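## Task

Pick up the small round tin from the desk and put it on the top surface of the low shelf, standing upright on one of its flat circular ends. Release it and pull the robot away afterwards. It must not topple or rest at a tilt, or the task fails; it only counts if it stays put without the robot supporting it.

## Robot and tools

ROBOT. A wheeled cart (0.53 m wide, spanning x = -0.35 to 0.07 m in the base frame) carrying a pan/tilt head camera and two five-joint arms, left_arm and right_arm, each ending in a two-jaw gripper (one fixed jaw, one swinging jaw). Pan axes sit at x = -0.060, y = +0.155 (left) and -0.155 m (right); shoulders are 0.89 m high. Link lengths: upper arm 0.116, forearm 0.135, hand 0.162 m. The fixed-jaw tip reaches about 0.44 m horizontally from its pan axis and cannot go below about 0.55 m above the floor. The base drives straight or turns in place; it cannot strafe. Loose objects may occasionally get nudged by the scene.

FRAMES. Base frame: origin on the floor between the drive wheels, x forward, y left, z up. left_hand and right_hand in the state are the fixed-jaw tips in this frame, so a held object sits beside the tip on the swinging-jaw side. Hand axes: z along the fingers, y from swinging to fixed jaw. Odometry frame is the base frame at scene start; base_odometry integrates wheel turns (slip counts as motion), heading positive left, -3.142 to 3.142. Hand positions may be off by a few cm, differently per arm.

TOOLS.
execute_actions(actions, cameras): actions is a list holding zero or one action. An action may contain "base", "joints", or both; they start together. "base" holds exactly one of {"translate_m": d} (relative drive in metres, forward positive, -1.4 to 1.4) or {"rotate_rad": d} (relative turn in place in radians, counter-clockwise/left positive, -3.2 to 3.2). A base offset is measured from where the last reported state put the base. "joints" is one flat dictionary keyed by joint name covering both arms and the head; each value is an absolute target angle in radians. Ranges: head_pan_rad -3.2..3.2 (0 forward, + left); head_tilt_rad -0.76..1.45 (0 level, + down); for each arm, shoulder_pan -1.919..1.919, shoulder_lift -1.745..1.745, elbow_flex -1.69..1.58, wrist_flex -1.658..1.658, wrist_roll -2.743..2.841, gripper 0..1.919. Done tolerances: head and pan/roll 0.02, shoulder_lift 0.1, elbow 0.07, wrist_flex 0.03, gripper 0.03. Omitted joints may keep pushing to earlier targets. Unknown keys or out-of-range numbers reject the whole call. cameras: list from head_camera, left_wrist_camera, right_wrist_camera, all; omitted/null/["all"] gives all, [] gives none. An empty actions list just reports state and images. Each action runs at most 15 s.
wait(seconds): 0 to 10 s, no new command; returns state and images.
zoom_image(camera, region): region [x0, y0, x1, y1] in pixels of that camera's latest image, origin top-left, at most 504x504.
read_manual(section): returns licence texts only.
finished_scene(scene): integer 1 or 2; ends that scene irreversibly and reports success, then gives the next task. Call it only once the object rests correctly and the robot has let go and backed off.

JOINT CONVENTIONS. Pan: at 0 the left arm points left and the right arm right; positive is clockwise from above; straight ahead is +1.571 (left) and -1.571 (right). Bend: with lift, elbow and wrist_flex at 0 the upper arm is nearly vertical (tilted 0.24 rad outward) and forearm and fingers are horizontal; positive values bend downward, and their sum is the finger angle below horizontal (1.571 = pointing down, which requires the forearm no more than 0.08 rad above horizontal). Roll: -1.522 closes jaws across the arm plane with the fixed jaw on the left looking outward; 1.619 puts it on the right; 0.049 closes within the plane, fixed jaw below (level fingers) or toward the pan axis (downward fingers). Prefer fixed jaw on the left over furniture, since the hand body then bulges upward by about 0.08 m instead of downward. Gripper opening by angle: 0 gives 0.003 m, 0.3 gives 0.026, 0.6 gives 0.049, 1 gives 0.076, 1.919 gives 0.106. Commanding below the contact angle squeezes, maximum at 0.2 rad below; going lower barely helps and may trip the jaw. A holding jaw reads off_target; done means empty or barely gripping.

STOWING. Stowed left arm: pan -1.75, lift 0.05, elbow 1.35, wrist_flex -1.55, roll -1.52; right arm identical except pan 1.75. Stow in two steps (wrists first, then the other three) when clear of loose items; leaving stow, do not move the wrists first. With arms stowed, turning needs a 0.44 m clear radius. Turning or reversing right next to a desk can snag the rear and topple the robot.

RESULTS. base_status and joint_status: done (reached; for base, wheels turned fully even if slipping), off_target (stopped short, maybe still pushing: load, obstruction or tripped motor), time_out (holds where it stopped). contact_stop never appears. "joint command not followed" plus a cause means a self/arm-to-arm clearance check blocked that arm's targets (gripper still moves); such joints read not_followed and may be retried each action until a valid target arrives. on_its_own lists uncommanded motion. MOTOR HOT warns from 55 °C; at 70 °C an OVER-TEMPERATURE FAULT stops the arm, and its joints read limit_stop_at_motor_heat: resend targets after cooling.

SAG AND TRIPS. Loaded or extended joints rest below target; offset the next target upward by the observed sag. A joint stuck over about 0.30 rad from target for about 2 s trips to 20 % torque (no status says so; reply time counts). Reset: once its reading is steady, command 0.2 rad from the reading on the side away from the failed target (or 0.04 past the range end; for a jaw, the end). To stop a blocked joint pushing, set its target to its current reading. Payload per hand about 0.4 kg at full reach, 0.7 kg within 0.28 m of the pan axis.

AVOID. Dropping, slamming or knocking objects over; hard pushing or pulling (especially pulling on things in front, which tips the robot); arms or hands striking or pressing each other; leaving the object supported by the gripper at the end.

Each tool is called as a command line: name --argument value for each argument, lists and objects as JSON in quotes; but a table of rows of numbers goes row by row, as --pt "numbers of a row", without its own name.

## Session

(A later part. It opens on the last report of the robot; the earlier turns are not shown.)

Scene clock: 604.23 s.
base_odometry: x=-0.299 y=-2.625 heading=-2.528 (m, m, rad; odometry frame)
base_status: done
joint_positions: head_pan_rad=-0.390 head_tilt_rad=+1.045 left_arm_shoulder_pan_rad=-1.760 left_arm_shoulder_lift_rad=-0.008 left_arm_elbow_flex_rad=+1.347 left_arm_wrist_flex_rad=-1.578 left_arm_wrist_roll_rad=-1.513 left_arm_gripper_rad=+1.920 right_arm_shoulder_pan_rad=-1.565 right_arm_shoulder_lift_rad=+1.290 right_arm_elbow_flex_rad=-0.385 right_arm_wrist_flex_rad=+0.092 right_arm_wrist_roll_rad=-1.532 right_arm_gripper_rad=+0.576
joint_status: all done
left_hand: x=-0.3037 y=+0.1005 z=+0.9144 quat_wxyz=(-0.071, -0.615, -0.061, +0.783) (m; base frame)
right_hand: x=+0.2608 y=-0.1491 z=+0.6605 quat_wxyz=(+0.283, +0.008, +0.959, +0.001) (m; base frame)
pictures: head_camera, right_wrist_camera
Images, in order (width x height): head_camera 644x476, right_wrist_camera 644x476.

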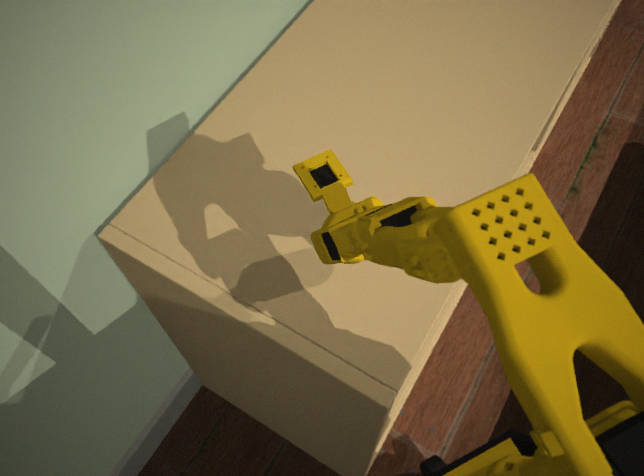

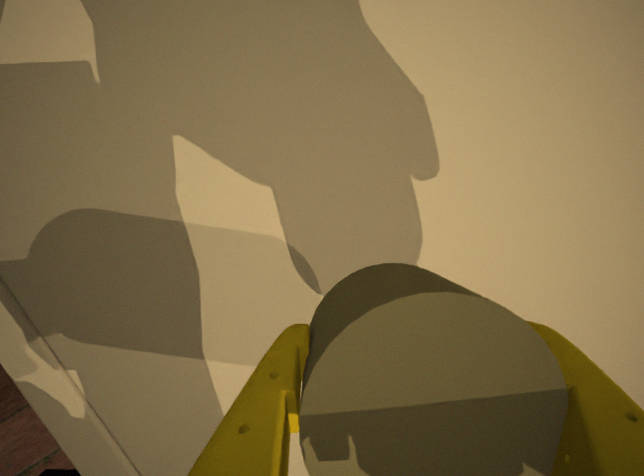

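execute_actions --actions '[{"joints": {"right_arm_shoulder_lift_rad": 1.382, "right_arm_elbow_flex_rad": -0.42, "right_arm_wrist_flex_rad": -0.027}}]' --cameras '["head_camera", "right_wrist_camera"]'

Scene clock: 616.27 s.
base_odometry: x=-0.299 y=-2.625 heading=-2.528 (m, m, rad; odometry frame)
base_status: not commanded
joint_positions: head_pan_rad=-0.390 head_tilt_rad=+1.045 left_arm_shoulder_pan_rad=-1.760 left_arm_shoulder_lift_rad=-0.008 left_arm_elbow_flex_rad=+1.347 left_arm_wrist_flex_rad=-1.578 left_arm_wrist_roll_rad=-1.513 left_arm_gripper_rad=+1.920 right_arm_shoulder_pan_rad=-1.565 right_arm_shoulder_lift_rad=+1.404 right_arm_elbow_flex_rad=-0.388 right_arm_wrist_flex_rad=-0.017 right_arm_wrist_roll_rad=-1.532 right_arm_gripper_rad=+0.576
joint_status: all done
left_hand: x=-0.3037 y=+0.1005 z=+0.9144 quat_wxyz=(-0.071, -0.615, -0.061, +0.783) (m; base frame)
right_hand: x=+0.2484 y=-0.1490 z=+0.6382 quat_wxyz=(+0.282, +0.008, +0.959, +0.001) (m; base frame)
pictures: head_camera, right_wrist_camera
Images, in order (width x height): head_camera 644x476, right_wrist_camera 644x476.

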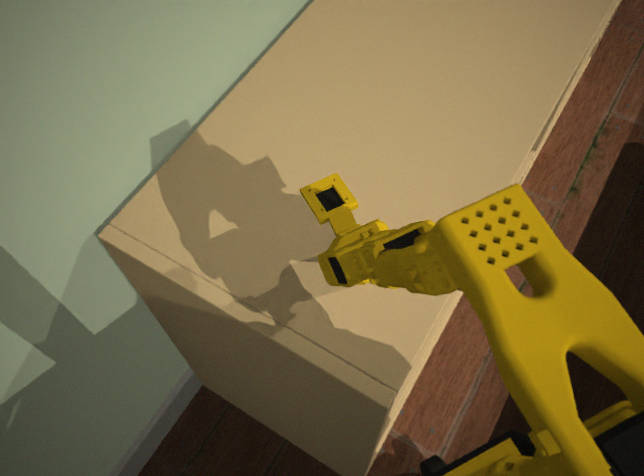

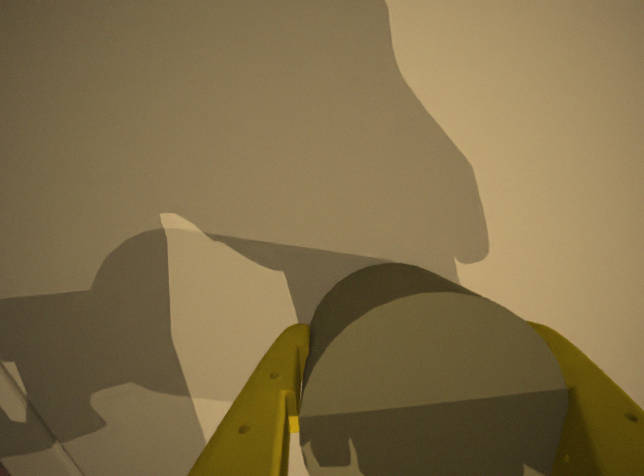

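execute_actions --actions '[{"joints": {"right_arm_shoulder_lift_rad": 1.403, "right_arm_elbow_flex_rad": -0.42, "right_arm_wrist_flex_rad": -0.045}}]' --cameras '["right_wrist_camera"]'

Scene clock: 622.30 s.
base_odometry: x=-0.299 y=-2.625 heading=-2.528 (m, m, rad; odometry frame)
base_status: not commanded
joint_positions: head_pan_rad=-0.390 head_tilt_rad=+1.045 left_arm_shoulder_pan_rad=-1.760 left_arm_shoulder_lift_rad=-0.008 left_arm_elbow_flex_rad=+1.347 left_arm_wrist_flex_rad=-1.578 left_arm_wrist_roll_rad=-1.513 left_arm_gripper_rad=+1.920 right_arm_shoulder_pan_rad=-1.565 right_arm_shoulder_lift_rad=+1.421 right_arm_elbow_flex_rad=-0.390 right_arm_wrist_flex_rad=-0.034 right_arm_wrist_roll_rad=-1.532 right_arm_gripper_rad=+0.576
joint_status: all done
left_hand: x=-0.3037 y=+0.1005 z=+0.9144 quat_wxyz=(-0.071, -0.615, -0.061, +0.783) (m; base frame)
right_hand: x=+0.2467 y=-0.1490 z=+0.6352 quat_wxyz=(+0.283, +0.008, +0.959, +0.001) (m; base frame)
pictures: right_wrist_camera
Images, in order (width x height): right_wrist_camera 644x476.

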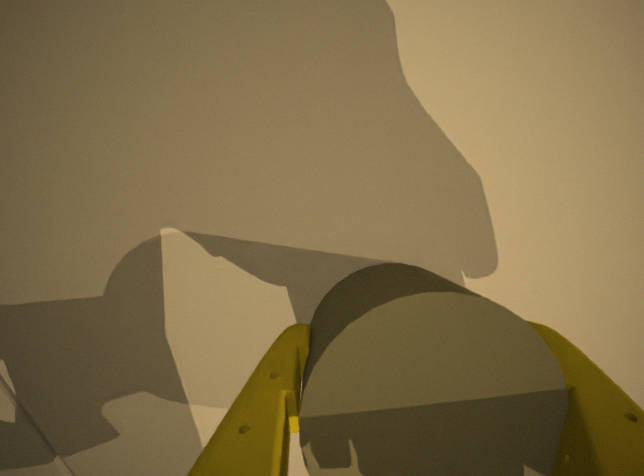

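execute_actions --actions '[{"joints": {"right_arm_gripper_rad": 1.05}}]' --cameras '["head_camera", "right_wrist_camera"]'

Scene clock: 628.53 s.
base_odometry: x=-0.299 y=-2.625 heading=-2.528 (m, m, rad; odometry frame)
base_status: not commanded
joint_positions: head_pan_rad=-0.390 head_tilt_rad=+1.045 left_arm_shoulder_pan_rad=-1.760 left_arm_shoulder_lift_rad=-0.008 left_arm_elbow_flex_rad=+1.347 left_arm_wrist_flex_rad=-1.578 left_arm_wrist_roll_rad=-1.513 left_arm_gripper_rad=+1.920 right_arm_shoulder_pan_rad=-1.565 right_arm_shoulder_lift_rad=+1.422 right_arm_elbow_flex_rad=-0.390 right_arm_wrist_flex_rad=-0.034 right_arm_wrist_roll_rad=-1.532 right_arm_gripper_rad=+1.043
joint_status: all done
left_hand: x=-0.3037 y=+0.1005 z=+0.9144 quat_wxyz=(-0.071, -0.615, -0.061, +0.783) (m; base frame)
right_hand: x=+0.2463 y=-0.1490 z=+0.6348 quat_wxyz=(+0.282, +0.008, +0.959, +0.001) (m; base frame)
pictures: head_camera, right_wrist_camera
Images, in order (width x height): head_camera 644x476, right_wrist_camera 644x476.

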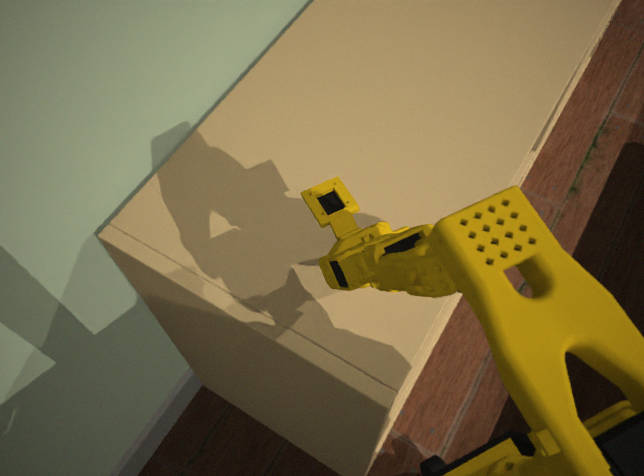

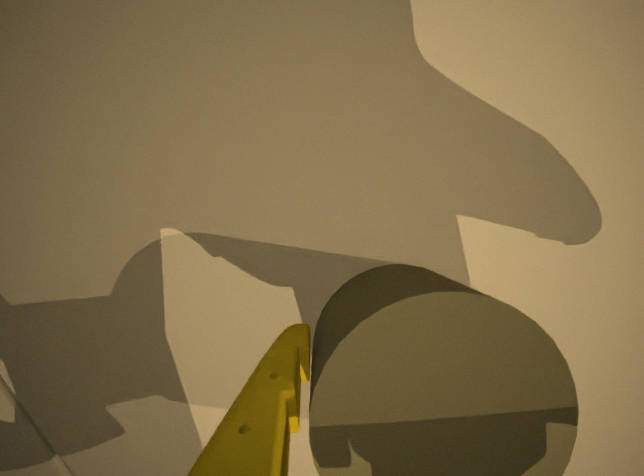

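execute_actions --actions '[{"base": {"translate_m": -0.35}, "joints": {"right_arm_shoulder_pan_rad": -1.61, "right_arm_shoulder_lift_rad": 0.0, "right_arm_elbow_flex_rad": -0.42, "right_arm_wrist_flex_rad": 1.4, "head_pan_rad": -0.1, "head_tilt_rad": 0.75}}]' --cameras '["head_camera", "right_wrist_camera"]'

Scene clock: 643.13 s.
base_odometry: x=-0.013 y=-2.423 heading=-2.529 (m, m, rad; odometry frame)
base_status: done
joint_positions: head_pan_rad=-0.110 head_tilt_rad=+0.764 left_arm_shoulder_pan_rad=-1.760 left_arm_shoulder_lift_rad=-0.008 left_arm_elbow_flex_rad=+1.347 left_arm_wrist_flex_rad=-1.578 left_arm_wrist_roll_rad=-1.513 left_arm_gripper_rad=+1.920 right_arm_shoulder_pan_rad=-1.603 right_arm_shoulder_lift_rad=+0.045 right_arm_elbow_flex_rad=-0.391 right_arm_wrist_flex_rad=+1.398 right_arm_wrist_roll_rad=-1.532 right_arm_gripper_rad=+1.044
joint_status: all done
left_hand: x=-0.3037 y=+0.1005 z=+0.9144 quat_wxyz=(-0.071, -0.615, -0.061, +0.783) (m; base frame)
right_hand: x=+0.2077 y=-0.1385 z=+0.9165 quat_wxyz=(+0.257, -0.011, +0.966, +0.005) (m; base frame)
pictures: head_camera, right_wrist_camera
Images, in order (width x height): head_camera 644x476, right_wrist_camera 644x476.

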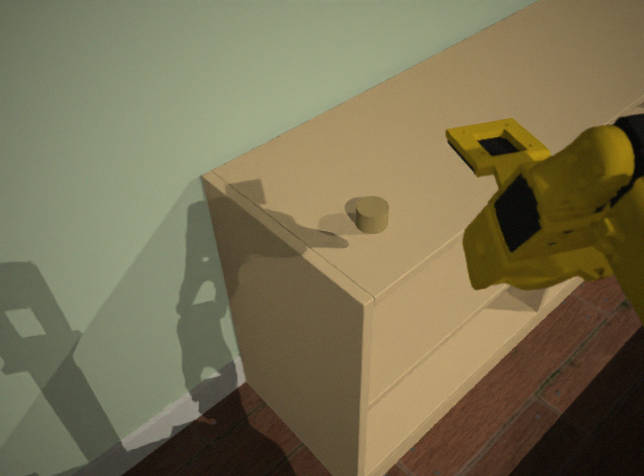

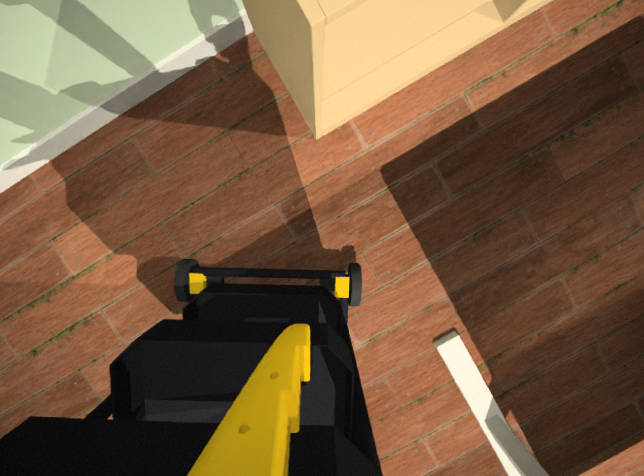

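The tin is upright on the shelf top and the robot has backed clear.

finished_scene --scene 1

The scene is finished: the task was done.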